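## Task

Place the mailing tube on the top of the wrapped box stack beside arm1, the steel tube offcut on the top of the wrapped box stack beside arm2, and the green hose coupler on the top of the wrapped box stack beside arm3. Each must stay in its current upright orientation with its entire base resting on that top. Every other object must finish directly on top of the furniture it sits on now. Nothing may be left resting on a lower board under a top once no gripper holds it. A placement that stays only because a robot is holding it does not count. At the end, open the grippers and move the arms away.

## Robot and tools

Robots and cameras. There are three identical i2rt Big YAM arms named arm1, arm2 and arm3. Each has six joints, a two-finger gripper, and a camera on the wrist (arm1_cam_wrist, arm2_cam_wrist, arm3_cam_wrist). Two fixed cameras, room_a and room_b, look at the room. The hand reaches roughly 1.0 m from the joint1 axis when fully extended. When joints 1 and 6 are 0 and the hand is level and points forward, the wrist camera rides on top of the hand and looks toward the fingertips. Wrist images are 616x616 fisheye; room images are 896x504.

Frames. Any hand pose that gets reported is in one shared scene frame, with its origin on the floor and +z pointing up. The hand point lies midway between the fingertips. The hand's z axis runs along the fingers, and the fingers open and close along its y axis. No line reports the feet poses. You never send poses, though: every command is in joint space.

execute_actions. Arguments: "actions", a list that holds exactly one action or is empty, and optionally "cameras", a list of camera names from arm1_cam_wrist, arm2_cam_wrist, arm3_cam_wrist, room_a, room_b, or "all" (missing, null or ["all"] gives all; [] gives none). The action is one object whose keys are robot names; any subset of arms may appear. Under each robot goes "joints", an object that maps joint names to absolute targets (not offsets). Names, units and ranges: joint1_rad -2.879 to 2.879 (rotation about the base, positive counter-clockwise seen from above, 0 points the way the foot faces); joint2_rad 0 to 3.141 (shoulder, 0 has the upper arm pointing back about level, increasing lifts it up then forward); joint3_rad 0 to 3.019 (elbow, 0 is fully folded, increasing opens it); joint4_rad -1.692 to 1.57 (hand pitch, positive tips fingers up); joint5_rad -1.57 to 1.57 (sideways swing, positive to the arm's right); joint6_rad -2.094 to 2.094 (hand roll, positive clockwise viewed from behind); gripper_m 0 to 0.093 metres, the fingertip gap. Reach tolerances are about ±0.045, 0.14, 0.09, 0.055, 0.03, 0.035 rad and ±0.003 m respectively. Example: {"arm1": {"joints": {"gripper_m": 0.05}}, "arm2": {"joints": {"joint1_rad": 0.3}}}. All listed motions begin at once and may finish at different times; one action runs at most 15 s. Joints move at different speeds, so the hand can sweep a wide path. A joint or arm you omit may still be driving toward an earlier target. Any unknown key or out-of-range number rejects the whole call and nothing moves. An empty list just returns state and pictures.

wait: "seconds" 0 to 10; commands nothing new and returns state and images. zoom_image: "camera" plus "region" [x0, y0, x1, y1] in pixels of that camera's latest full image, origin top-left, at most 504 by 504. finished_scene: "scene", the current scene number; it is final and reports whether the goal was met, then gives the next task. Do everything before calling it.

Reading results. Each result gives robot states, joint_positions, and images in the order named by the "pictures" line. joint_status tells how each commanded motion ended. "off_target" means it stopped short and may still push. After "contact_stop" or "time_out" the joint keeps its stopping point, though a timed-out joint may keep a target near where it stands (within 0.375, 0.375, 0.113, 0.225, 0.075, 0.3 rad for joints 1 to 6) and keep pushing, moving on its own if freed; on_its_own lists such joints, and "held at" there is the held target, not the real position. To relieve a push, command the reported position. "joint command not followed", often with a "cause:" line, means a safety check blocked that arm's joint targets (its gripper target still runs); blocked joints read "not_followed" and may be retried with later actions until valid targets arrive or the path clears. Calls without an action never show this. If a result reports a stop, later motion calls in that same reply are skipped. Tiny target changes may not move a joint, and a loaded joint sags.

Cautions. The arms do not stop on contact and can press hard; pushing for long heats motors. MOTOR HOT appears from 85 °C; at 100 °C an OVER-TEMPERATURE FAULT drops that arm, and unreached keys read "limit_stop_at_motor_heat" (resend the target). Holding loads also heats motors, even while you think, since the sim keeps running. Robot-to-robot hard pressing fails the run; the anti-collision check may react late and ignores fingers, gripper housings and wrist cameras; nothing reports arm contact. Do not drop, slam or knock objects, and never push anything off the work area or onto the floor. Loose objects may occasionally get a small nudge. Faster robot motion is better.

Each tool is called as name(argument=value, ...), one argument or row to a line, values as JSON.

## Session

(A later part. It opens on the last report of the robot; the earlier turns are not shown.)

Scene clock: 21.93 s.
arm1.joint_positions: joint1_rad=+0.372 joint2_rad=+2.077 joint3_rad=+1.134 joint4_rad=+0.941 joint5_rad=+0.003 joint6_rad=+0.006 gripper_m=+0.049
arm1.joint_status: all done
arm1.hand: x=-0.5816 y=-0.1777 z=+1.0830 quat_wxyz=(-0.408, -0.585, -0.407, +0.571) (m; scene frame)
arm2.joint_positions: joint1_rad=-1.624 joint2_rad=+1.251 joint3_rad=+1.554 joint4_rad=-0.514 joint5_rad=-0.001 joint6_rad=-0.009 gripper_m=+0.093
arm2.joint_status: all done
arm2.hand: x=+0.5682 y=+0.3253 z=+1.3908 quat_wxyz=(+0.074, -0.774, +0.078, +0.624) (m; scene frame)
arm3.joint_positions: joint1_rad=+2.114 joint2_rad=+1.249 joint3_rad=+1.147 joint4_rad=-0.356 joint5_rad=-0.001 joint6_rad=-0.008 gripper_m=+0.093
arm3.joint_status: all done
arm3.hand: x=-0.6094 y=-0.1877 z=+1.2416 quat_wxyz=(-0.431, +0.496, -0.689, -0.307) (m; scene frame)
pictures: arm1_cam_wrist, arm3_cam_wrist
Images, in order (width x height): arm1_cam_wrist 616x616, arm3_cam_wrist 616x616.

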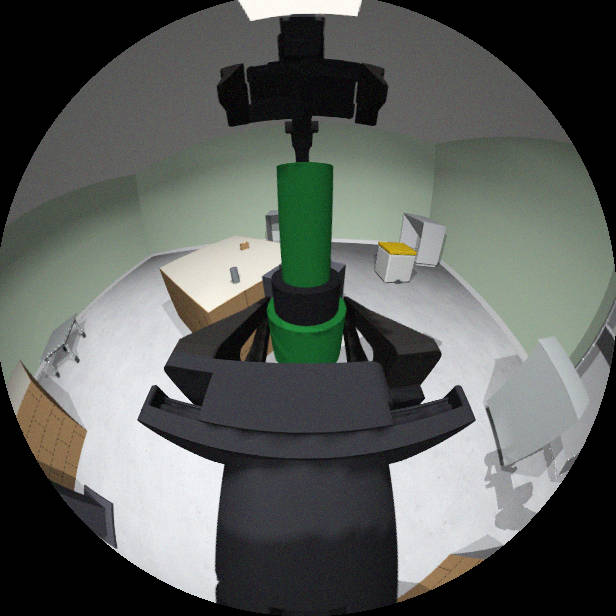

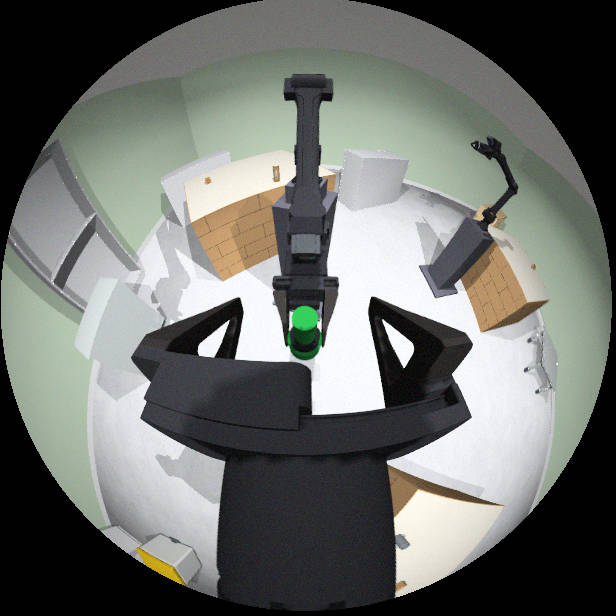

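execute_actions(
  actions=[
    {"arm3":{"joints":{"joint2_rad":1.398}}},
  ],
  cameras=["arm1_cam_wrist","arm3_cam_wrist"],
)

Scene clock: 23.63 s.
arm1.joint_positions: joint1_rad=+0.372 joint2_rad=+2.077 joint3_rad=+1.134 joint4_rad=+0.941 joint5_rad=+0.003 joint6_rad=+0.006 gripper_m=+0.049
arm1.joint_status: not commanded
arm1.hand: x=-0.5816 y=-0.1777 z=+1.0830 quat_wxyz=(-0.408, -0.585, -0.407, +0.571) (m; scene frame)
arm2.joint_positions: joint1_rad=-1.624 joint2_rad=+1.251 joint3_rad=+1.554 joint4_rad=-0.514 joint5_rad=-0.001 joint6_rad=-0.009 gripper_m=+0.093
arm2.joint_status: not commanded
arm2.hand: x=+0.5682 y=+0.3253 z=+1.3908 quat_wxyz=(+0.074, -0.774, +0.078, +0.624) (m; scene frame)
arm3.joint_positions: joint1_rad=+2.114 joint2_rad=+1.412 joint3_rad=+1.155 joint4_rad=-0.356 joint5_rad=-0.001 joint6_rad=-0.008 gripper_m=+0.093
arm3.joint_status: all done
arm3.hand: x=-0.5991 y=-0.1566 z=+1.1550 quat_wxyz=(-0.376, +0.518, -0.720, -0.269) (m; scene frame)
pictures: arm1_cam_wrist, arm3_cam_wrist
Images, in order (width x height): arm1_cam_wrist 616x616, arm3_cam_wrist 616x616.

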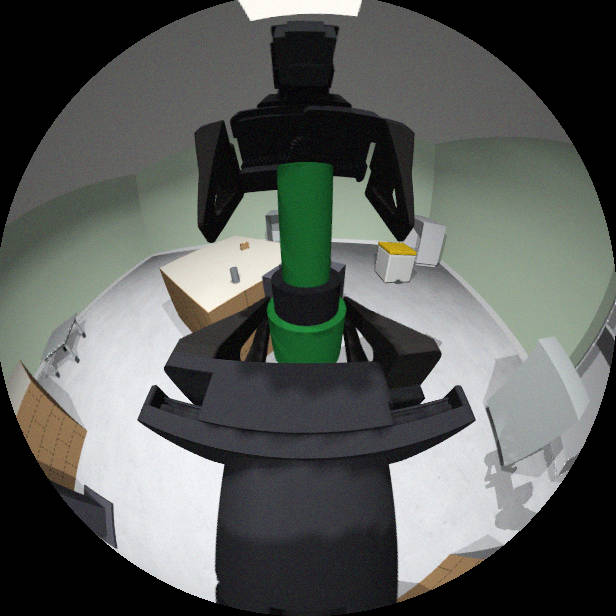

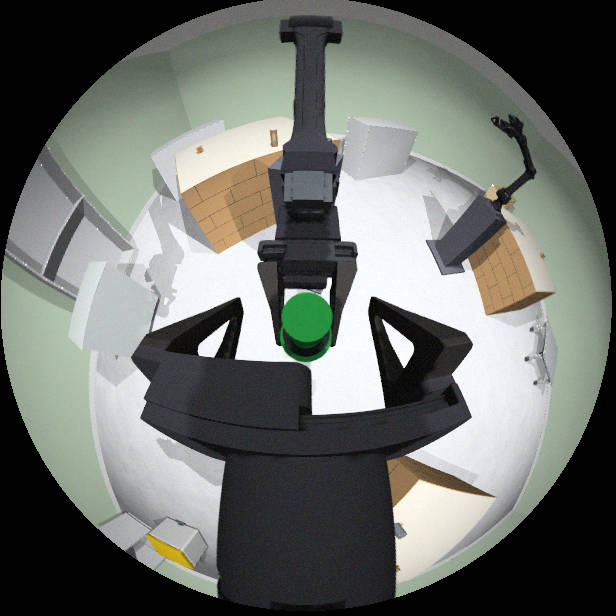

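Good. Close arm3, then open arm1 and back off.

execute_actions(
  actions=[
    {"arm3":{"joints":{"gripper_m":0.015}}},
  ],
  cameras=["arm1_cam_wrist"],
)

Scene clock: 24.40 s.
arm1.joint_positions: joint1_rad=+0.372 joint2_rad=+2.077 joint3_rad=+1.134 joint4_rad=+0.941 joint5_rad=+0.003 joint6_rad=+0.006 gripper_m=+0.049
arm1.joint_status: not commanded
arm1.hand: x=-0.5817 y=-0.1777 z=+1.0830 quat_wxyz=(-0.408, -0.585, -0.406, +0.571) (m; scene frame)
arm2.joint_positions: joint1_rad=-1.624 joint2_rad=+1.251 joint3_rad=+1.554 joint4_rad=-0.514 joint5_rad=-0.001 joint6_rad=-0.009 gripper_m=+0.093
arm2.joint_status: not commanded
arm2.hand: x=+0.5682 y=+0.3253 z=+1.3908 quat_wxyz=(+0.074, -0.774, +0.078, +0.624) (m; scene frame)
arm3.joint_positions: joint1_rad=+2.114 joint2_rad=+1.412 joint3_rad=+1.155 joint4_rad=-0.356 joint5_rad=+0.000 joint6_rad=-0.006 gripper_m=+0.026
arm3.joint_status: gripper_m off_target (ended at +0.026, target +0.015)
arm3.hand: x=-0.5988 y=-0.1567 z=+1.1550 quat_wxyz=(-0.376, +0.517, -0.720, -0.269) (m; scene frame)
pictures: arm1_cam_wrist
Images, in order (width x height): arm1_cam_wrist 616x616.

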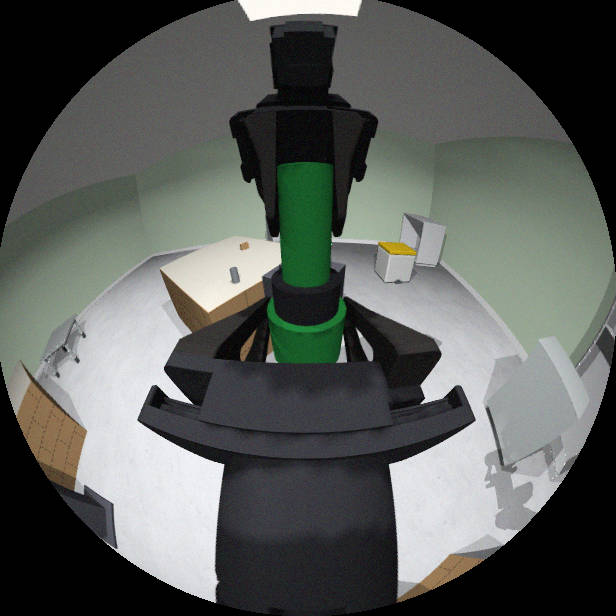

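execute_actions(
  actions=[
    {"arm1":{"joints":{"gripper_m":0.093,"joint3_rad":0.97}}},
  ],
  cameras=["arm1_cam_wrist"],
)

Scene clock: 25.53 s.
arm1.joint_positions: joint1_rad=+0.372 joint2_rad=+2.070 joint3_rad=+0.962 joint4_rad=+0.949 joint5_rad=+0.003 joint6_rad=+0.006 gripper_m=+0.093
arm1.joint_status: all done
arm1.hand: x=-0.5612 y=-0.1214 z=+1.0143 quat_wxyz=(-0.374, -0.628, -0.437, +0.524) (m; scene frame)
arm2.joint_positions: joint1_rad=-1.624 joint2_rad=+1.251 joint3_rad=+1.554 joint4_rad=-0.514 joint5_rad=-0.001 joint6_rad=-0.009 gripper_m=+0.093
arm2.joint_status: not commanded
arm2.hand: x=+0.5682 y=+0.3253 z=+1.3908 quat_wxyz=(+0.074, -0.774, +0.078, +0.624) (m; scene frame)
arm3.joint_positions: joint1_rad=+2.114 joint2_rad=+1.412 joint3_rad=+1.155 joint4_rad=-0.356 joint5_rad=+0.000 joint6_rad=-0.006 gripper_m=+0.026
arm3.joint_status: not commanded
arm3.hand: x=-0.5988 y=-0.1567 z=+1.1550 quat_wxyz=(-0.376, +0.517, -0.720, -0.269) (m; scene frame)
pictures: arm1_cam_wrist
Images, in order (width x height): arm1_cam_wrist 616x616.

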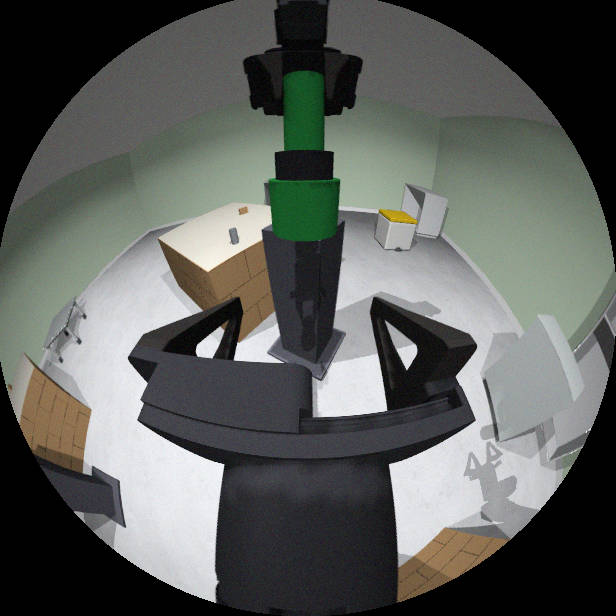

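execute_actions(
  actions=[
    {"arm1":{"joints":{"joint1_rad":0.1,"joint2_rad":1.9,"joint3_rad":0.676,"joint4_rad":1.1}},"arm3":{"joints":{"joint1_rad":-0.08,"joint2_rad":2.285,"joint3_rad":1.265,"joint4_rad":0.45}}},
  ],
  cameras=["arm3_cam_wrist","room_b"],
)

zoom_image(
  camera="room_b",
  region=[350, 330, 450, 420],
)

Scene clock: 29.00 s.
arm1.joint_positions: joint1_rad=+0.094 joint2_rad=+1.887 joint3_rad=+0.673 joint4_rad=+1.081 joint5_rad=+0.002 joint6_rad=+0.006 gripper_m=+0.093
arm1.joint_status: all done
arm1.hand: x=-0.6728 y=+0.0421 z=+1.0440 quat_wxyz=(-0.301, -0.675, -0.343, +0.580) (m; scene frame)
arm2.joint_positions: joint1_rad=-1.624 joint2_rad=+1.251 joint3_rad=+1.554 joint4_rad=-0.514 joint5_rad=-0.001 joint6_rad=-0.009 gripper_m=+0.093
arm2.joint_status: not commanded
arm2.hand: x=+0.5682 y=+0.3253 z=+1.3908 quat_wxyz=(+0.074, -0.774, +0.078, +0.624) (m; scene frame)
arm3.joint_positions: joint1_rad=-0.080 joint2_rad=+2.311 joint3_rad=+1.247 joint4_rad=+0.429 joint5_rad=+0.002 joint6_rad=-0.006 gripper_m=+0.026
arm3.joint_status: all done
arm3.hand: x=-0.3830 y=-1.3025 z=+0.7585 quat_wxyz=(-0.398, -0.408, -0.795, +0.208) (m; scene frame)
pictures: arm3_cam_wrist, room_b
Images, in order (width x height): arm3_cam_wrist 616x616, room_b 896x504.

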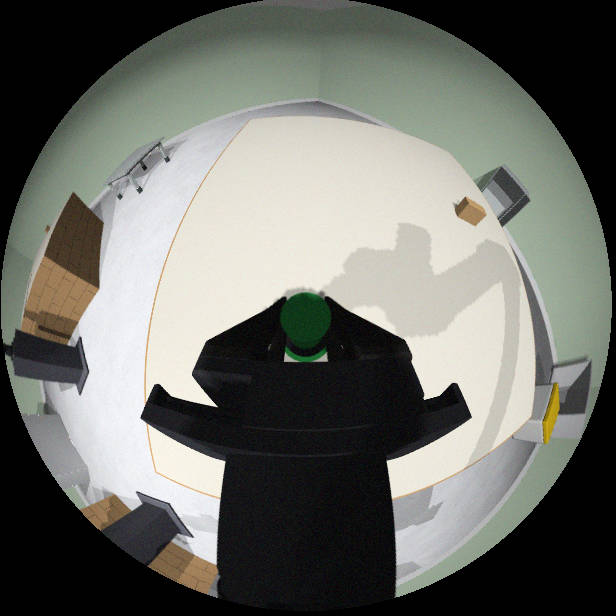

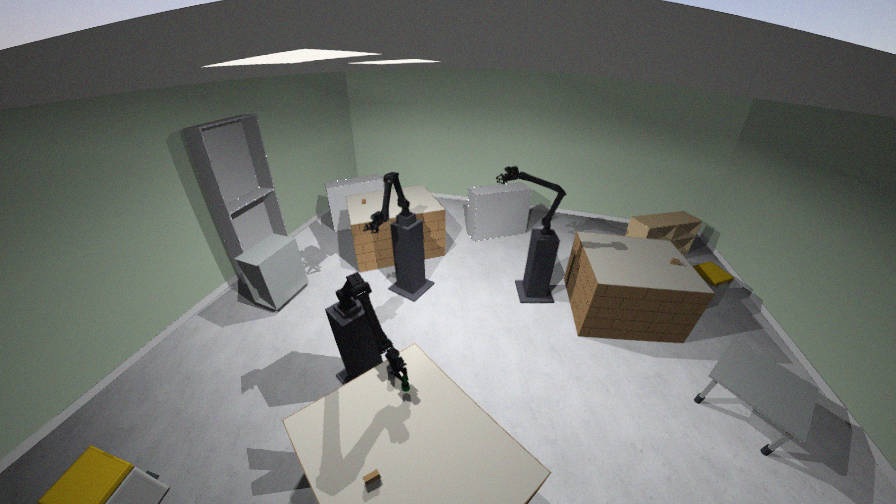

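Region (350, 330, 450, 420) of room_b's 896x504 image, scaled by 5.040, with more detail than that image has; it fills the top 454 rows of this view, and the rest is white.

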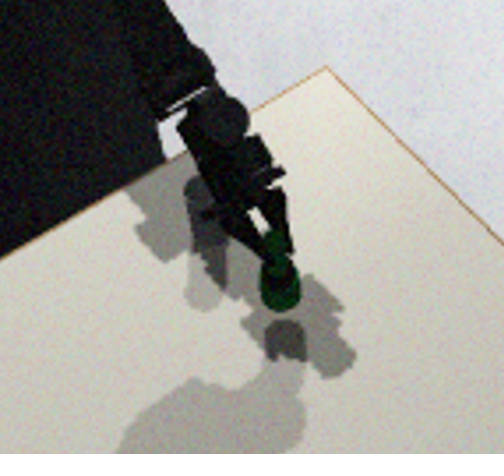

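execute_actions(
  actions=[
    {"arm1":{"joints":{"joint1_rad":0.368,"joint2_rad":1.85,"joint4_rad":1.19}},"arm3":{"joints":{"joint2_rad":2.355,"joint4_rad":0.525}}},
  ],
  cameras=["room_b"],
)

zoom_image(
  camera="room_b",
  region=[350, 330, 450, 420],
)

Scene clock: 30.33 s.
arm1.joint_positions: joint1_rad=+0.378 joint2_rad=+1.858 joint3_rad=+0.673 joint4_rad=+1.166 joint5_rad=+0.000 joint6_rad=+0.006 gripper_m=+0.093
arm1.joint_status: all done
arm1.hand: x=-0.5274 y=-0.0366 z=+1.0817 quat_wxyz=(-0.407, -0.588, -0.413, +0.564) (m; scene frame)
arm2.joint_positions: joint1_rad=-1.624 joint2_rad=+1.251 joint3_rad=+1.554 joint4_rad=-0.514 joint5_rad=-0.001 joint6_rad=-0.009 gripper_m=+0.093
arm2.joint_status: not commanded
arm2.hand: x=+0.5682 y=+0.3253 z=+1.3908 quat_wxyz=(+0.074, -0.774, +0.078, +0.624) (m; scene frame)
arm3.joint_positions: joint1_rad=-0.080 joint2_rad=+2.369 joint3_rad=+1.247 joint4_rad=+0.498 joint5_rad=+0.002 joint6_rad=-0.006 gripper_m=+0.026
arm3.joint_status: all done
arm3.hand: x=-0.3860 y=-1.2982 z=+0.7321 quat_wxyz=(-0.402, -0.407, -0.793, +0.210) (m; scene frame)
pictures: room_b
Images, in order (width x height): room_b 896x504.

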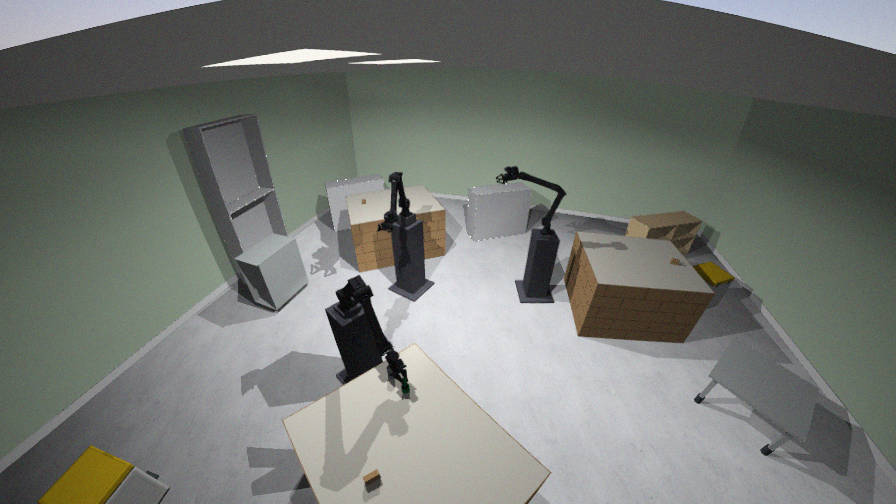

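Region (350, 330, 450, 420) of room_b's 896x504 image, scaled by 5.040, with more detail than that image has; it fills the top 454 rows of this view, and the rest is white.

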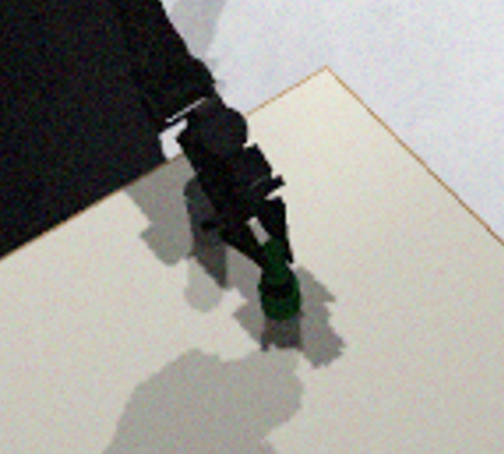

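execute_actions(
  actions=[
    {"arm3":{"joints":{"joint2_rad":2.39,"joint4_rad":0.55}}},
  ],
  cameras=[],
)

Scene clock: 31.43 s.
arm1.joint_positions: joint1_rad=+0.378 joint2_rad=+1.858 joint3_rad=+0.673 joint4_rad=+1.166 joint5_rad=+0.000 joint6_rad=+0.006 gripper_m=+0.093
arm1.joint_status: not commanded
arm1.hand: x=-0.5274 y=-0.0366 z=+1.0817 quat_wxyz=(-0.407, -0.588, -0.413, +0.564) (m; scene frame)
arm2.joint_positions: joint1_rad=-1.624 joint2_rad=+1.251 joint3_rad=+1.554 joint4_rad=-0.514 joint5_rad=-0.001 joint6_rad=-0.009 gripper_m=+0.093
arm2.joint_status: not commanded
arm2.hand: x=+0.5682 y=+0.3253 z=+1.3908 quat_wxyz=(+0.074, -0.774, +0.078, +0.624) (m; scene frame)
arm3.joint_positions: joint1_rad=-0.080 joint2_rad=+2.393 joint3_rad=+1.247 joint4_rad=+0.527 joint5_rad=+0.002 joint6_rad=-0.006 gripper_m=+0.026
arm3.joint_status: all done
arm3.hand: x=-0.3875 y=-1.2961 z=+0.7215 quat_wxyz=(-0.404, -0.406, -0.792, +0.211) (m; scene frame)
pictures: none
No camera images: the call's "cameras" was empty. Leave "cameras" out to get every camera's image.

execute_actions(
  actions=[],
  cameras=["room_b","arm1_cam_wrist"],
)

zoom_image(
  camera="room_b",
  region=[380, 360, 430, 410],
)

zoom_image(
  camera="arm1_cam_wrist",
  region=[190, 230, 270, 300],
)

Scene clock: 31.60 s.
arm1.joint_positions: joint1_rad=+0.378 joint2_rad=+1.858 joint3_rad=+0.673 joint4_rad=+1.166 joint5_rad=+0.000 joint6_rad=+0.006 gripper_m=+0.093
arm1.joint_status: not commanded
arm1.hand: x=-0.5274 y=-0.0366 z=+1.0817 quat_wxyz=(-0.407, -0.588, -0.413, +0.564) (m; scene frame)
arm2.joint_positions: joint1_rad=-1.624 joint2_rad=+1.251 joint3_rad=+1.554 joint4_rad=-0.514 joint5_rad=-0.001 joint6_rad=-0.009 gripper_m=+0.093
arm2.joint_status: not commanded
arm2.hand: x=+0.5682 y=+0.3253 z=+1.3908 quat_wxyz=(+0.074, -0.774, +0.078, +0.624) (m; scene frame)
arm3.joint_positions: joint1_rad=-0.080 joint2_rad=+2.393 joint3_rad=+1.247 joint4_rad=+0.527 joint5_rad=+0.002 joint6_rad=-0.006 gripper_m=+0.026
arm3.joint_status: all done
arm3.hand: x=-0.3875 y=-1.2961 z=+0.7215 quat_wxyz=(-0.404, -0.406, -0.792, +0.211) (m; scene frame)
pictures: arm1_cam_wrist, room_b
Images, in order (width x height): arm1_cam_wrist 616x616, room_b 896x504.

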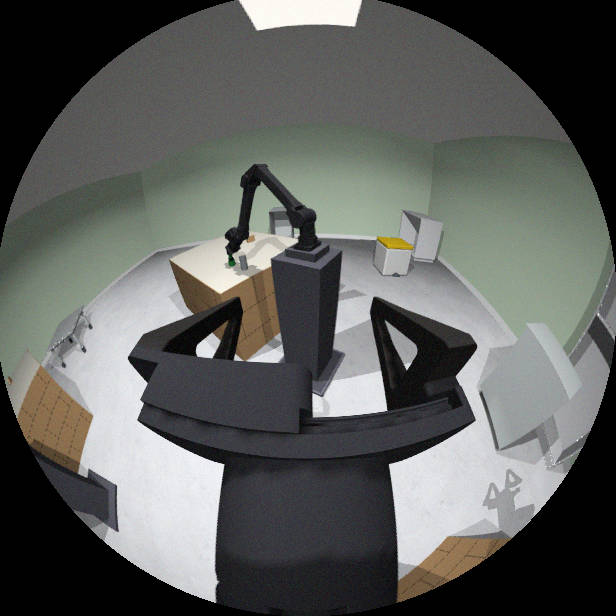

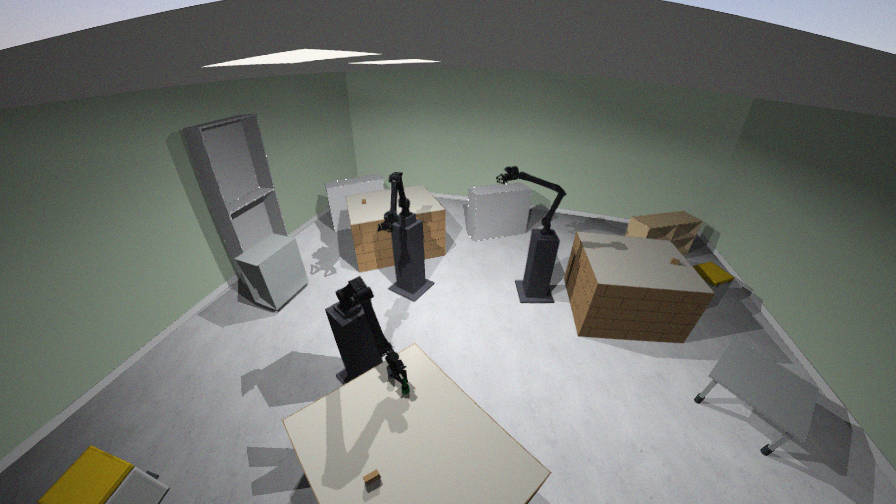

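Region (380, 360, 430, 410) of room_b's 896x504 image, scaled by 10.080, with more detail than that image has.

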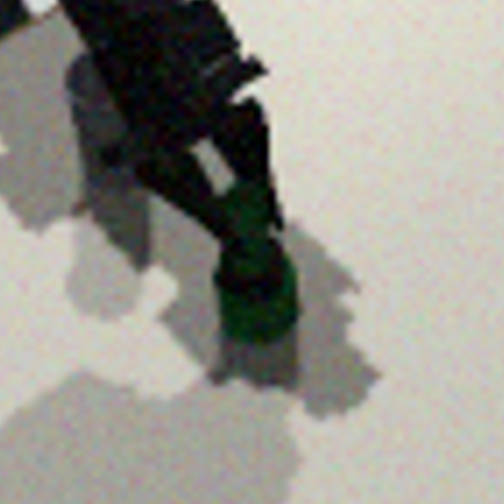

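Region (190, 230, 270, 300) of arm1_cam_wrist's 616x616 image, scaled by 6.300, with more detail than that image has; it fills the top 441 rows of this view, and the rest is white.

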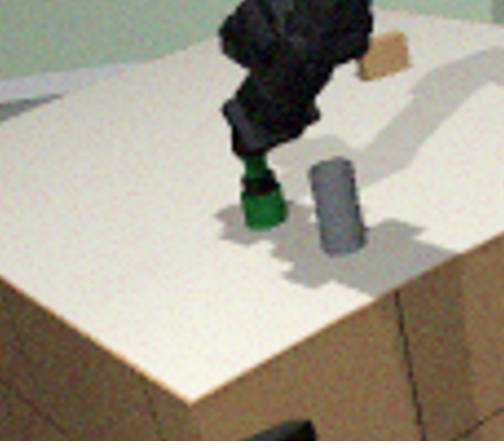

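execute_actions(
  actions=[
    {"arm3":{"joints":{"gripper_m":0.093,"joint1_rad":-0.092,"joint2_rad":2.13,"joint3_rad":0.70,"joint4_rad":0.87}}},
  ],
  cameras=["arm3_cam_wrist"],
)

Scene clock: 33.37 s.
arm1.joint_positions: joint1_rad=+0.378 joint2_rad=+1.858 joint3_rad=+0.673 joint4_rad=+1.166 joint5_rad=+0.000 joint6_rad=+0.006 gripper_m=+0.093
arm1.joint_status: not commanded
arm1.hand: x=-0.5274 y=-0.0366 z=+1.0817 quat_wxyz=(-0.407, -0.588, -0.413, +0.564) (m; scene frame)
arm2.joint_positions: joint1_rad=-1.624 joint2_rad=+1.251 joint3_rad=+1.554 joint4_rad=-0.514 joint5_rad=-0.001 joint6_rad=-0.009 gripper_m=+0.093
arm2.joint_status: not commanded
arm2.hand: x=+0.5682 y=+0.3253 z=+1.3908 quat_wxyz=(+0.074, -0.774, +0.078, +0.624) (m; scene frame)
arm3.joint_positions: joint1_rad=-0.085 joint2_rad=+2.139 joint3_rad=+0.692 joint4_rad=+0.854 joint5_rad=+0.002 joint6_rad=-0.006 gripper_m=+0.093
arm3.joint_status: all done
arm3.hand: x=-0.4876 y=-1.1599 z=+0.7713 quat_wxyz=(-0.414, -0.405, -0.785, +0.218) (m; scene frame)
pictures: arm3_cam_wrist
Images, in order (width x height): arm3_cam_wrist 616x616.

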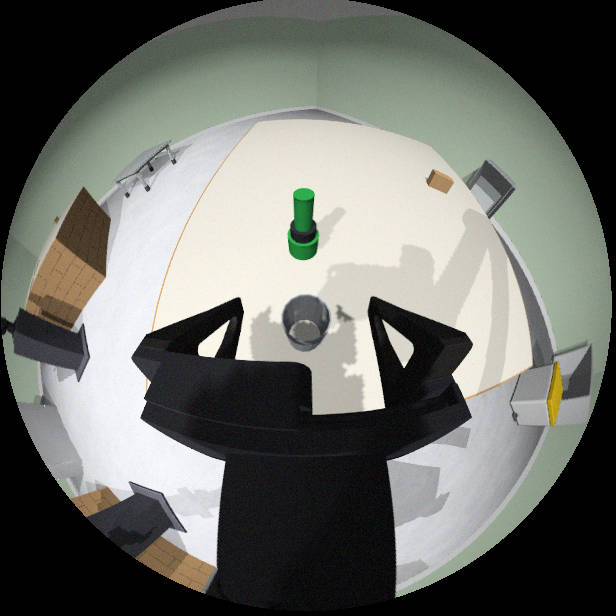

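execute_actions(
  actions=[
    {"arm3":{"joints":{"joint2_rad":2.34,"joint3_rad":0.808,"joint4_rad":0.97,"gripper_m":0.075}}},
  ],
  cameras=["arm3_cam_wrist"],
)

Scene clock: 34.63 s.
arm1.joint_positions: joint1_rad=+0.378 joint2_rad=+1.858 joint3_rad=+0.673 joint4_rad=+1.166 joint5_rad=+0.000 joint6_rad=+0.006 gripper_m=+0.093
arm1.joint_status: not commanded
arm1.hand: x=-0.5274 y=-0.0366 z=+1.0817 quat_wxyz=(-0.407, -0.588, -0.413, +0.564) (m; scene frame)
arm2.joint_positions: joint1_rad=-1.624 joint2_rad=+1.251 joint3_rad=+1.554 joint4_rad=-0.514 joint5_rad=-0.001 joint6_rad=-0.009 gripper_m=+0.093
arm2.joint_status: not commanded
arm2.hand: x=+0.5682 y=+0.3253 z=+1.3908 quat_wxyz=(+0.074, -0.774, +0.078, +0.624) (m; scene frame)
arm3.joint_positions: joint1_rad=-0.085 joint2_rad=+2.355 joint3_rad=+0.806 joint4_rad=+0.951 joint5_rad=+0.002 joint6_rad=-0.006 gripper_m=+0.075
arm3.joint_status: all done
arm3.hand: x=-0.4790 y=-1.1721 z=+0.7052 quat_wxyz=(-0.412, -0.406, -0.786, +0.217) (m; scene frame)
pictures: arm3_cam_wrist
Images, in order (width x height): arm3_cam_wrist 616x616.

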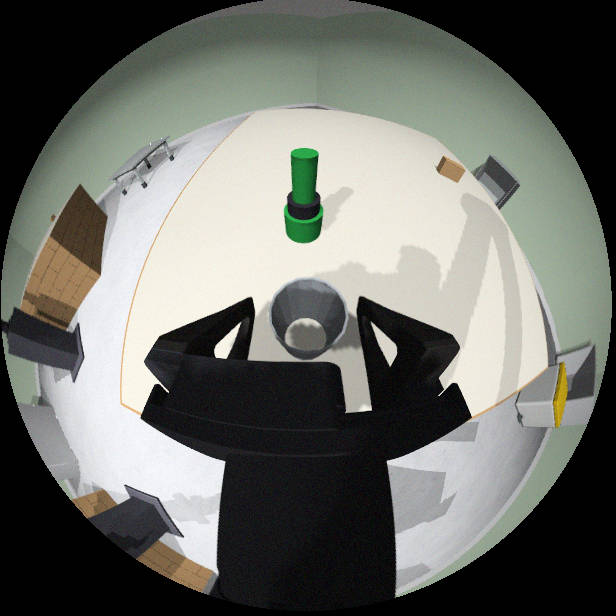

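execute_actions(
  actions=[
    {"arm3":{"joints":{"gripper_m":0.025}}},
  ],
  cameras=["arm3_cam_wrist"],
)

Scene clock: 35.37 s.
arm1.joint_positions: joint1_rad=+0.378 joint2_rad=+1.858 joint3_rad=+0.673 joint4_rad=+1.166 joint5_rad=+0.000 joint6_rad=+0.006 gripper_m=+0.093
arm1.joint_status: not commanded
arm1.hand: x=-0.5274 y=-0.0366 z=+1.0817 quat_wxyz=(-0.407, -0.588, -0.413, +0.564) (m; scene frame)
arm2.joint_positions: joint1_rad=-1.624 joint2_rad=+1.251 joint3_rad=+1.554 joint4_rad=-0.514 joint5_rad=-0.001 joint6_rad=-0.009 gripper_m=+0.093
arm2.joint_status: not commanded
arm2.hand: x=+0.5682 y=+0.3253 z=+1.3908 quat_wxyz=(+0.074, -0.774, +0.078, +0.624) (m; scene frame)
arm3.joint_positions: joint1_rad=-0.085 joint2_rad=+2.355 joint3_rad=+0.806 joint4_rad=+0.951 joint5_rad=+0.002 joint6_rad=-0.006 gripper_m=+0.048
arm3.joint_status: gripper_m off_target (ended at +0.048, target +0.025)
arm3.hand: x=-0.4791 y=-1.1722 z=+0.7052 quat_wxyz=(-0.413, -0.406, -0.786, +0.217) (m; scene frame)
pictures: arm3_cam_wrist
Images, in order (width x height): arm3_cam_wrist 616x616.

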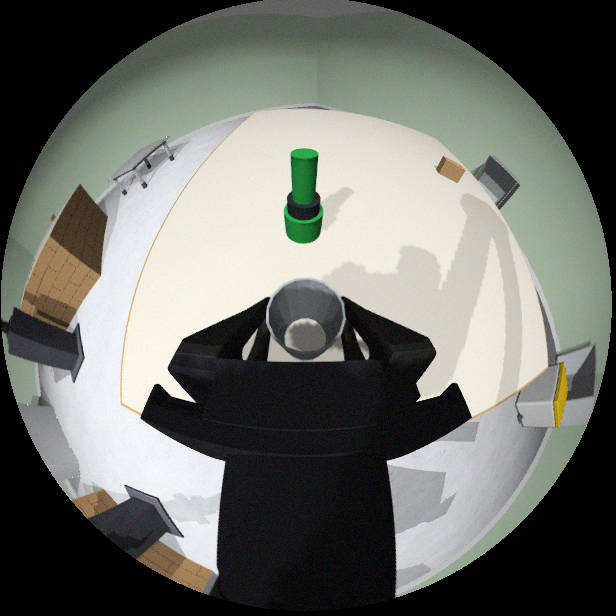

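execute_actions(
  actions=[
    {"arm3":{"joints":{"joint1_rad":2.108,"joint2_rad":1.395,"joint3_rad":1.215,"joint4_rad":-0.35}}},
  ],
  cameras=["arm1_cam_wrist","arm3_cam_wrist"],
)

zoom_image(
  camera="arm1_cam_wrist",
  region=[250, 180, 360, 290],
)

Scene clock: 41.13 s.
arm1.joint_positions: joint1_rad=+0.378 joint2_rad=+1.858 joint3_rad=+0.673 joint4_rad=+1.166 joint5_rad=+0.000 joint6_rad=+0.006 gripper_m=+0.093
arm1.joint_status: not commanded
arm1.hand: x=-0.5274 y=-0.0366 z=+1.0817 quat_wxyz=(-0.407, -0.588, -0.413, +0.564) (m; scene frame)
arm2.joint_positions: joint1_rad=-1.624 joint2_rad=+1.251 joint3_rad=+1.554 joint4_rad=-0.514 joint5_rad=-0.001 joint6_rad=-0.009 gripper_m=+0.093
arm2.joint_status: not commanded
arm2.hand: x=+0.5682 y=+0.3253 z=+1.3908 quat_wxyz=(+0.074, -0.774, +0.078, +0.624) (m; scene frame)
arm3.joint_positions: joint1_rad=+2.114 joint2_rad=+1.418 joint3_rad=+1.205 joint4_rad=-0.349 joint5_rad=-0.002 joint6_rad=-0.006 gripper_m=+0.048
arm3.joint_status: all done
arm3.hand: x=-0.5951 y=-0.1442 z=+1.1819 quat_wxyz=(-0.393, +0.511, -0.710, -0.283) (m; scene frame)
pictures: arm1_cam_wrist, arm3_cam_wrist
Images, in order (width x height): arm1_cam_wrist 616x616, arm3_cam_wrist 616x616.

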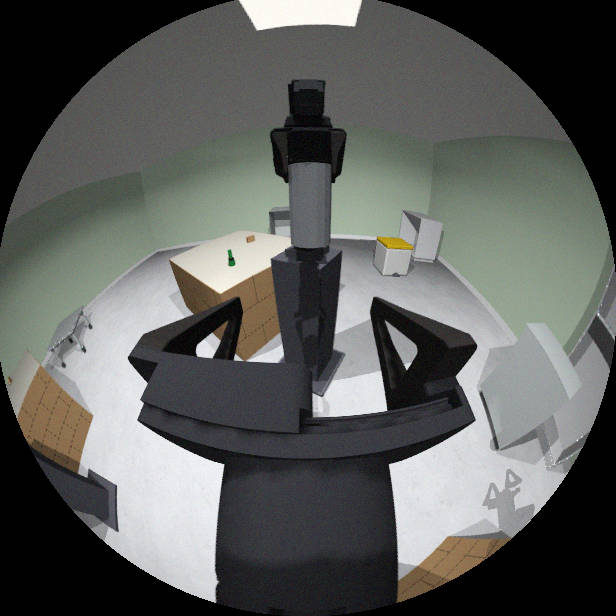

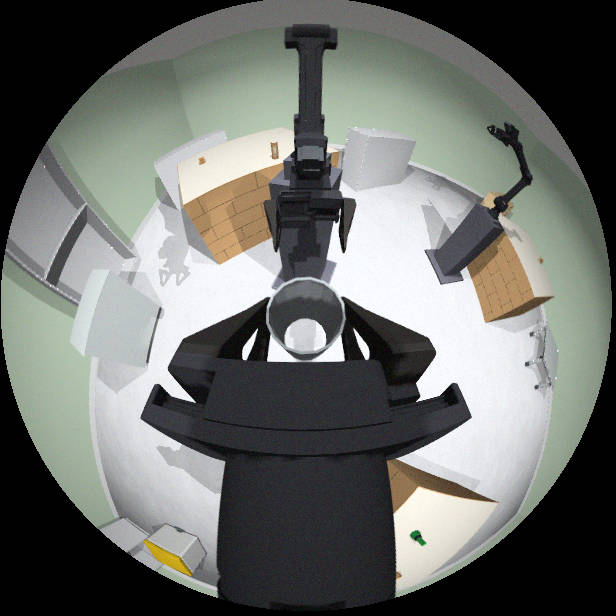

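Region (250, 180, 360, 290) of arm1_cam_wrist's 616x616 image, scaled by 4.582, with more detail than that image has.

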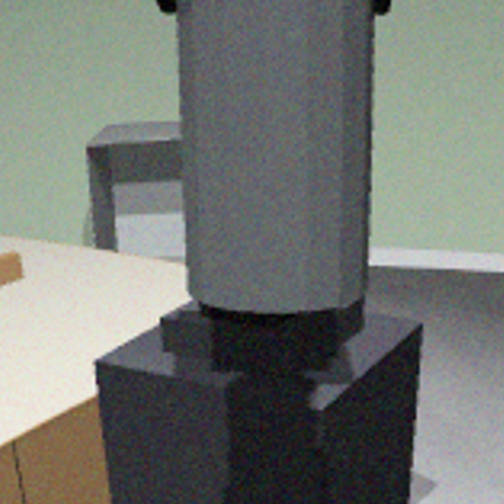

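execute_actions(
  actions=[
    {"arm1":{"joints":{"joint1_rad":0.363,"joint2_rad":2.07,"joint3_rad":1.145,"joint4_rad":0.938}},"arm3":{"joints":{"joint3_rad":1.172}}},
  ],
  cameras=["arm1_cam_wrist","arm3_cam_wrist"],
)

Scene clock: 42.73 s.
arm1.joint_positions: joint1_rad=+0.374 joint2_rad=+2.069 joint3_rad=+1.126 joint4_rad=+0.956 joint5_rad=+0.000 joint6_rad=+0.006 gripper_m=+0.093
arm1.joint_status: all done
arm1.hand: x=-0.5788 y=-0.1765 z=+1.0887 quat_wxyz=(-0.413, -0.580, -0.405, +0.574) (m; scene frame)
arm2.joint_positions: joint1_rad=-1.624 joint2_rad=+1.251 joint3_rad=+1.554 joint4_rad=-0.514 joint5_rad=-0.001 joint6_rad=-0.009 gripper_m=+0.093
arm2.joint_status: not commanded
arm2.hand: x=+0.5682 y=+0.3253 z=+1.3908 quat_wxyz=(+0.074, -0.774, +0.078, +0.624) (m; scene frame)
arm3.joint_positions: joint1_rad=+2.114 joint2_rad=+1.417 joint3_rad=+1.158 joint4_rad=-0.353 joint5_rad=-0.002 joint6_rad=-0.006 gripper_m=+0.048
arm3.joint_status: all done
arm3.hand: x=-0.5989 y=-0.1549 z=+1.1544 quat_wxyz=(-0.375, +0.518, -0.720, -0.270) (m; scene frame)
pictures: arm1_cam_wrist, arm3_cam_wrist
Images, in order (width x height): arm1_cam_wrist 616x616, arm3_cam_wrist 616x616.

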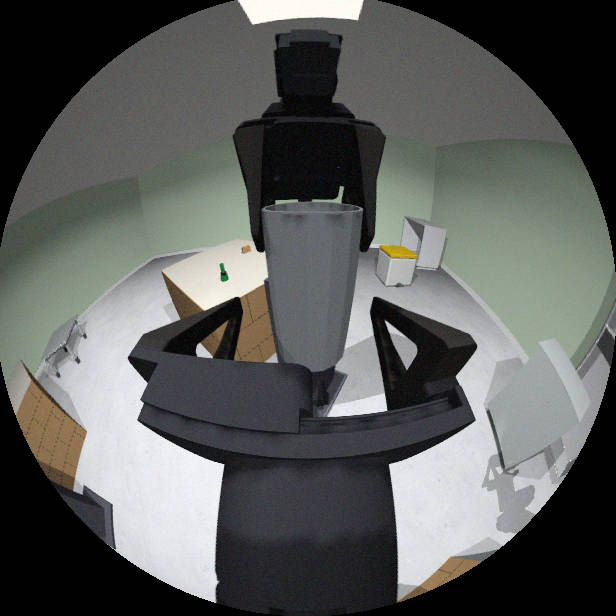

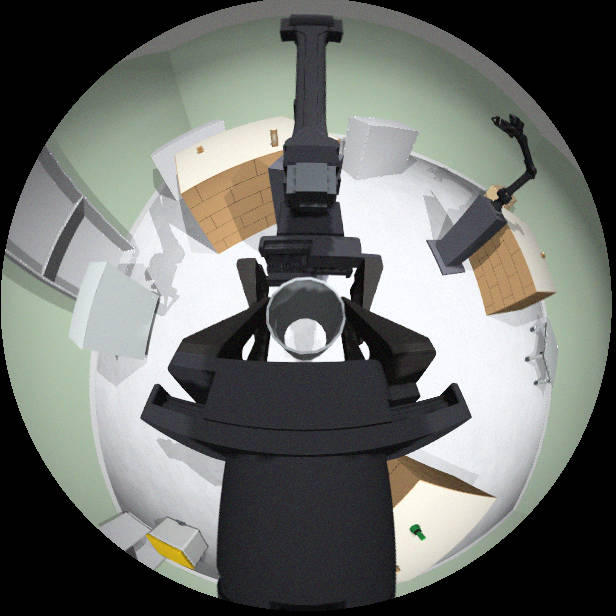

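execute_actions(
  actions=[
    {"arm1":{"joints":{"joint1_rad":0.357,"gripper_m":0.03}}},
  ],
  cameras=["arm1_cam_wrist"],
)

Scene clock: 43.53 s.
arm1.joint_positions: joint1_rad=+0.369 joint2_rad=+2.069 joint3_rad=+1.126 joint4_rad=+0.956 joint5_rad=-0.001 joint6_rad=+0.004 gripper_m=+0.047
arm1.joint_status: gripper_m off_target (ended at +0.047, target +0.030); the others done
arm1.hand: x=-0.5821 y=-0.1753 z=+1.0887 quat_wxyz=(-0.411, -0.580, -0.405, +0.576) (m; scene frame)
arm2.joint_positions: joint1_rad=-1.624 joint2_rad=+1.251 joint3_rad=+1.554 joint4_rad=-0.514 joint5_rad=-0.001 joint6_rad=-0.009 gripper_m=+0.093
arm2.joint_status: not commanded
arm2.hand: x=+0.5682 y=+0.3253 z=+1.3908 quat_wxyz=(+0.074, -0.774, +0.078, +0.624) (m; scene frame)
arm3.joint_positions: joint1_rad=+2.114 joint2_rad=+1.417 joint3_rad=+1.158 joint4_rad=-0.353 joint5_rad=-0.002 joint6_rad=-0.006 gripper_m=+0.048
arm3.joint_status: not commanded
arm3.hand: x=-0.5988 y=-0.1550 z=+1.1544 quat_wxyz=(-0.376, +0.518, -0.720, -0.270) (m; scene frame)
pictures: arm1_cam_wrist
Images, in order (width x height): arm1_cam_wrist 616x616.

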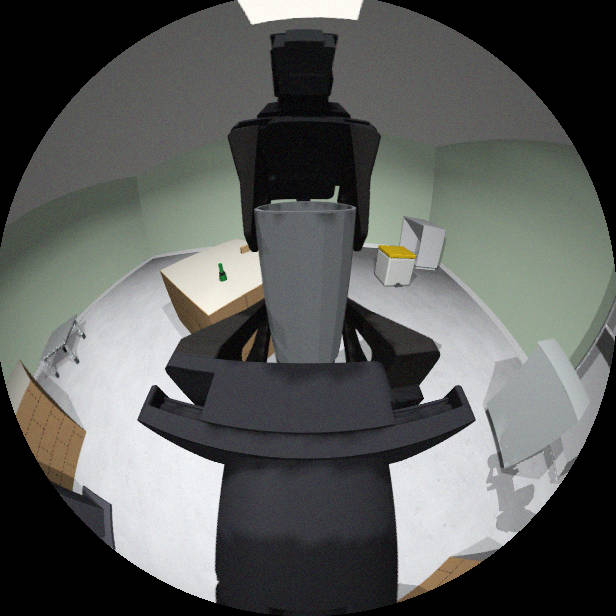

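execute_actions(
  actions=[
    {"arm3":{"joints":{"gripper_m":0.093,"joint2_rad":1.28}},"arm2":{"joints":{"joint2_rad":1.44}}},
  ],
  cameras=[],
)

execute_actions(
  actions=[
    {"arm1":{"joints":{"joint1_rad":2.08,"joint2_rad":2.215,"joint3_rad":1.45,"joint4_rad":0.8}},"arm3":{"joints":{"joint2_rad":0.8,"joint3_rad":0.95,"joint4_rad":-0.5}}},
  ],
  cameras=["arm1_cam_wrist","arm2_cam_wrist"],
)

zoom_image(
  camera="arm2_cam_wrist",
  region=[255, 270, 355, 370],
)

Scene clock: 45.10 s.
arm1.joint_positions: joint1_rad=+0.369 joint2_rad=+2.069 joint3_rad=+1.126 joint4_rad=+0.949 joint5_rad=-0.001 joint6_rad=+0.004 gripper_m=+0.047
arm1.joint_status: not commanded
arm1.hand: x=-0.5824 y=-0.1752 z=+1.0871 quat_wxyz=(-0.409, -0.582, -0.406, +0.574) (m; scene frame)
arm2.joint_positions: joint1_rad=-1.624 joint2_rad=+1.459 joint3_rad=+1.554 joint4_rad=-0.514 joint5_rad=-0.001 joint6_rad=-0.009 gripper_m=+0.093
arm2.joint_status: all done
arm2.hand: x=+0.4907 y=+0.3435 z=+1.2677 quat_wxyz=(+0.065, -0.835, +0.084, +0.541) (m; scene frame)
arm3.joint_positions: joint1_rad=+2.114 joint2_rad=+1.277 joint3_rad=+1.158 joint4_rad=-0.353 joint5_rad=-0.002 joint6_rad=-0.006 gripper_m=+0.093
arm3.joint_status: all done
arm3.hand: x=-0.6069 y=-0.1796 z=+1.2333 quat_wxyz=(-0.425, +0.497, -0.692, -0.305) (m; scene frame)
pictures: none
No camera images: the call's "cameras" was empty. Leave "cameras" out to get every camera's image.

Scene clock: 47.23 s.
arm1.joint_positions: joint1_rad=+2.087 joint2_rad=+2.229 joint3_rad=+1.440 joint4_rad=+0.806 joint5_rad=-0.003 joint6_rad=+0.004 gripper_m=+0.047
arm1.joint_status: all done
arm1.hand: x=+0.4712 y=+0.3542 z=+1.1024 quat_wxyz=(-0.713, -0.073, -0.694, +0.064) (m; scene frame)
arm2.joint_positions: joint1_rad=-1.624 joint2_rad=+1.459 joint3_rad=+1.554 joint4_rad=-0.514 joint5_rad=-0.001 joint6_rad=-0.009 gripper_m=+0.093
arm2.joint_status: not commanded
arm2.hand: x=+0.4907 y=+0.3435 z=+1.2677 quat_wxyz=(+0.065, -0.835, +0.084, +0.541) (m; scene frame)
arm3.joint_positions: joint1_rad=+2.114 joint2_rad=+0.800 joint3_rad=+0.940 joint4_rad=-0.498 joint5_rad=-0.002 joint6_rad=-0.006 gripper_m=+0.093
arm3.joint_status: all done
arm3.hand: x=-0.6586 y=-0.3314 z=+1.2944 quat_wxyz=(-0.464, +0.479, -0.667, -0.332) (m; scene frame)
pictures: arm1_cam_wrist, arm2_cam_wrist
Images, in order (width x height): arm1_cam_wrist 616x616, arm2_cam_wrist 616x616.

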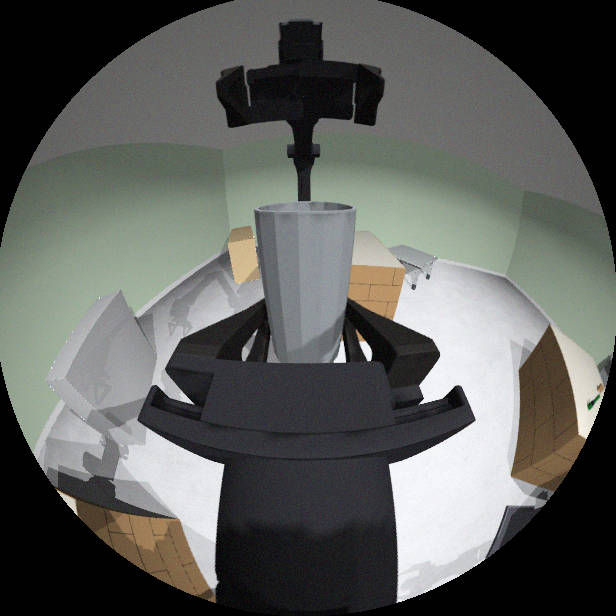

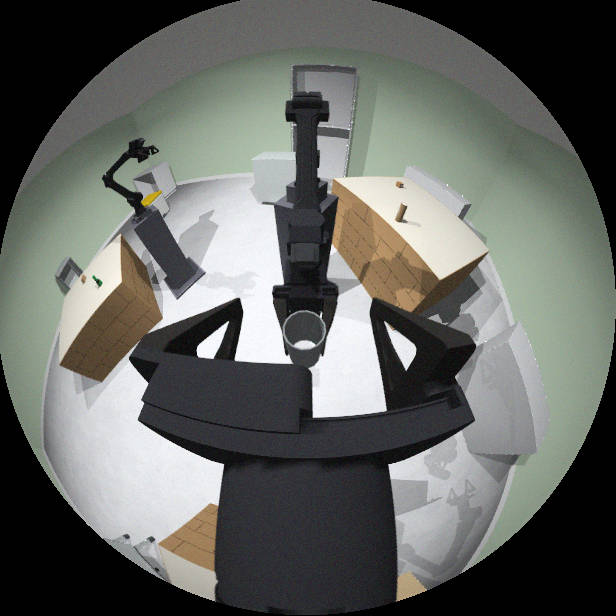

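Region (255, 270, 355, 370) of arm2_cam_wrist's 616x616 image, scaled by 5.040, with more detail than that image has.

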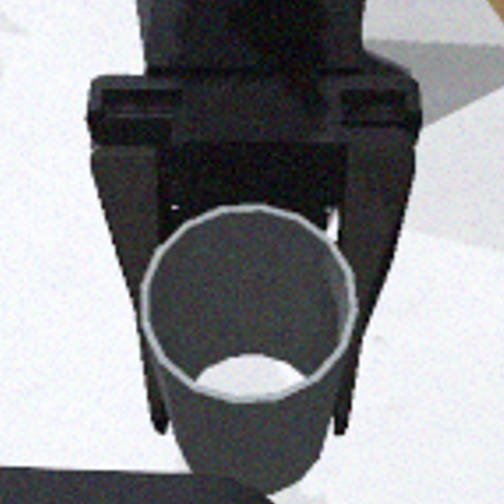

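execute_actions(
  actions=[
    {"arm2":{"joints":{"joint2_rad":1.582,"joint3_rad":1.545,"joint4_rad":-0.545}}},
  ],
  cameras=["arm1_cam_wrist","arm2_cam_wrist"],
)

Scene clock: 48.73 s.
arm1.joint_positions: joint1_rad=+2.087 joint2_rad=+2.229 joint3_rad=+1.440 joint4_rad=+0.806 joint5_rad=-0.003 joint6_rad=+0.004 gripper_m=+0.047
arm1.joint_status: not commanded
arm1.hand: x=+0.4712 y=+0.3542 z=+1.1024 quat_wxyz=(-0.713, -0.073, -0.694, +0.064) (m; scene frame)
arm2.joint_positions: joint1_rad=-1.624 joint2_rad=+1.603 joint3_rad=+1.531 joint4_rad=-0.540 joint5_rad=-0.001 joint6_rad=-0.009 gripper_m=+0.093
arm2.joint_status: all done
arm2.hand: x=+0.4592 y=+0.3515 z=+1.1557 quat_wxyz=(+0.055, -0.883, +0.090, +0.458) (m; scene frame)
arm3.joint_positions: joint1_rad=+2.114 joint2_rad=+0.800 joint3_rad=+0.940 joint4_rad=-0.498 joint5_rad=-0.002 joint6_rad=-0.006 gripper_m=+0.093
arm3.joint_status: not commanded
arm3.hand: x=-0.6586 y=-0.3314 z=+1.2944 quat_wxyz=(-0.464, +0.479, -0.667, -0.332) (m; scene frame)
pictures: arm1_cam_wrist, arm2_cam_wrist
Images, in order (width x height): arm1_cam_wrist 616x616, arm2_cam_wrist 616x616.

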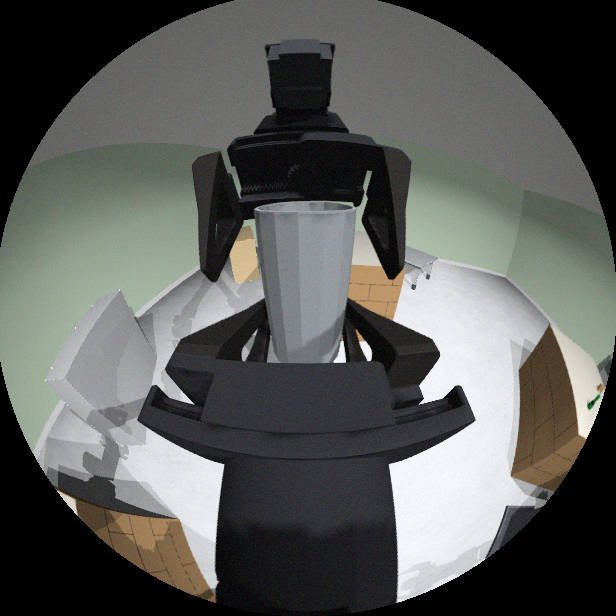

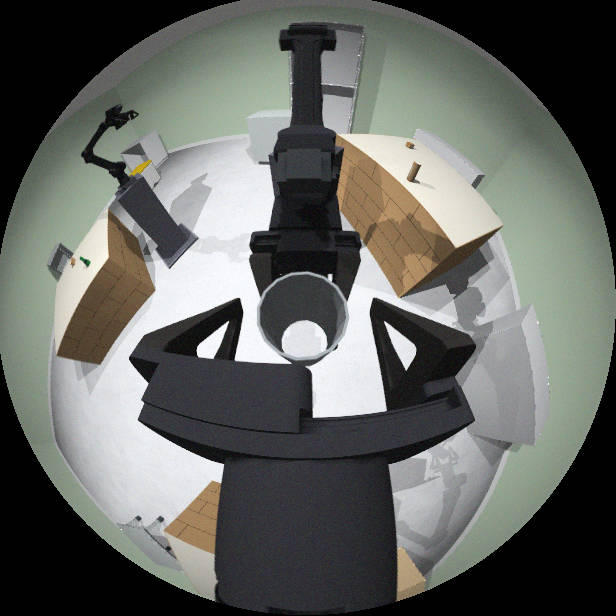

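execute_actions(
  actions=[
    {"arm2":{"joints":{"gripper_m":0.03}}},
  ],
  cameras=["arm1_cam_wrist"],
)

Scene clock: 49.53 s.
arm1.joint_positions: joint1_rad=+2.087 joint2_rad=+2.229 joint3_rad=+1.440 joint4_rad=+0.806 joint5_rad=-0.003 joint6_rad=+0.001 gripper_m=+0.047
arm1.joint_status: not commanded
arm1.hand: x=+0.4712 y=+0.3542 z=+1.1024 quat_wxyz=(-0.713, -0.072, -0.694, +0.065) (m; scene frame)
arm2.joint_positions: joint1_rad=-1.622 joint2_rad=+1.603 joint3_rad=+1.531 joint4_rad=-0.540 joint5_rad=-0.003 joint6_rad=-0.009 gripper_m=+0.047
arm2.joint_status: gripper_m off_target (ended at +0.047, target +0.030)
arm2.hand: x=+0.4589 y=+0.3499 z=+1.1557 quat_wxyz=(+0.054, -0.883, +0.088, +0.458) (m; scene frame)
arm3.joint_positions: joint1_rad=+2.114 joint2_rad=+0.800 joint3_rad=+0.940 joint4_rad=-0.498 joint5_rad=-0.002 joint6_rad=-0.006 gripper_m=+0.093
arm3.joint_status: not commanded
arm3.hand: x=-0.6586 y=-0.3314 z=+1.2944 quat_wxyz=(-0.464, +0.479, -0.667, -0.332) (m; scene frame)
pictures: arm1_cam_wrist
Images, in order (width x height): arm1_cam_wrist 616x616.

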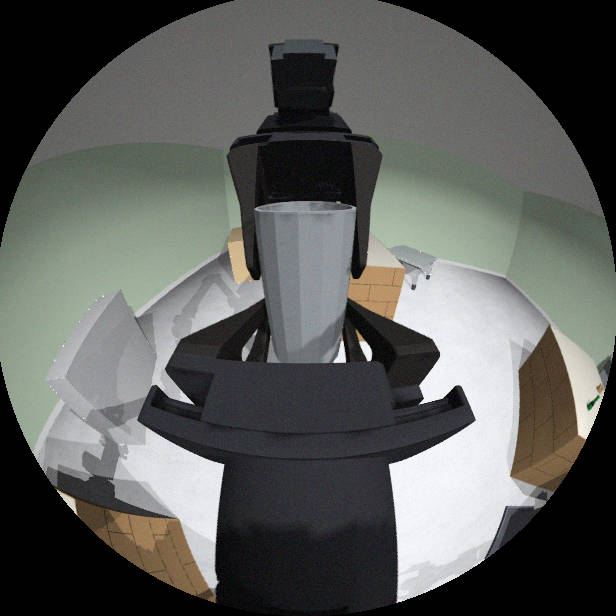

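execute_actions(
  actions=[
    {"arm1":{"joints":{"gripper_m":0.093,"joint2_rad":2.23,"joint3_rad":1.25}}},
  ],
  cameras=["arm1_cam_wrist"],
)

Scene clock: 50.80 s.
arm1.joint_positions: joint1_rad=+2.087 joint2_rad=+2.223 joint3_rad=+1.240 joint4_rad=+0.806 joint5_rad=-0.003 joint6_rad=+0.001 gripper_m=+0.093
arm1.joint_status: all done
arm1.hand: x=+0.4108 y=+0.3673 z=+1.0091 quat_wxyz=(-0.643, -0.078, -0.760, +0.057) (m; scene frame)
arm2.joint_positions: joint1_rad=-1.622 joint2_rad=+1.603 joint3_rad=+1.531 joint4_rad=-0.542 joint5_rad=-0.003 joint6_rad=-0.009 gripper_m=+0.047
arm2.joint_status: not commanded
arm2.hand: x=+0.4592 y=+0.3498 z=+1.1552 quat_wxyz=(+0.054, -0.883, +0.088, +0.457) (m; scene frame)
arm3.joint_positions: joint1_rad=+2.114 joint2_rad=+0.800 joint3_rad=+0.940 joint4_rad=-0.498 joint5_rad=-0.002 joint6_rad=-0.006 gripper_m=+0.093
arm3.joint_status: not commanded
arm3.hand: x=-0.6586 y=-0.3314 z=+1.2944 quat_wxyz=(-0.464, +0.479, -0.667, -0.332) (m; scene frame)
pictures: arm1_cam_wrist
Images, in order (width x height): arm1_cam_wrist 616x616.

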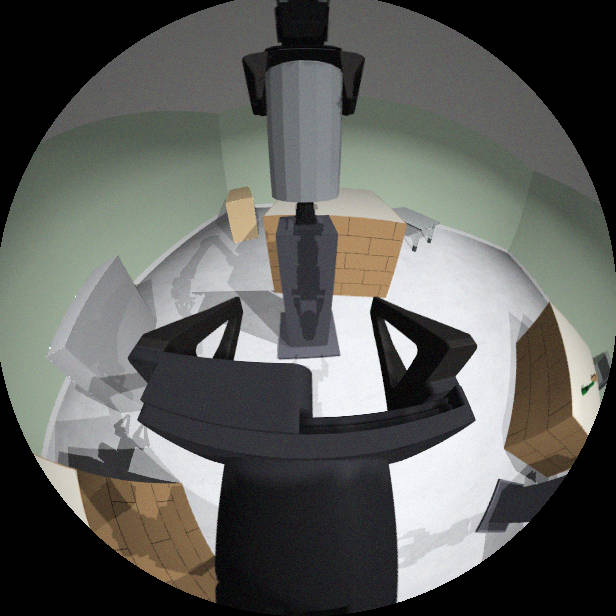

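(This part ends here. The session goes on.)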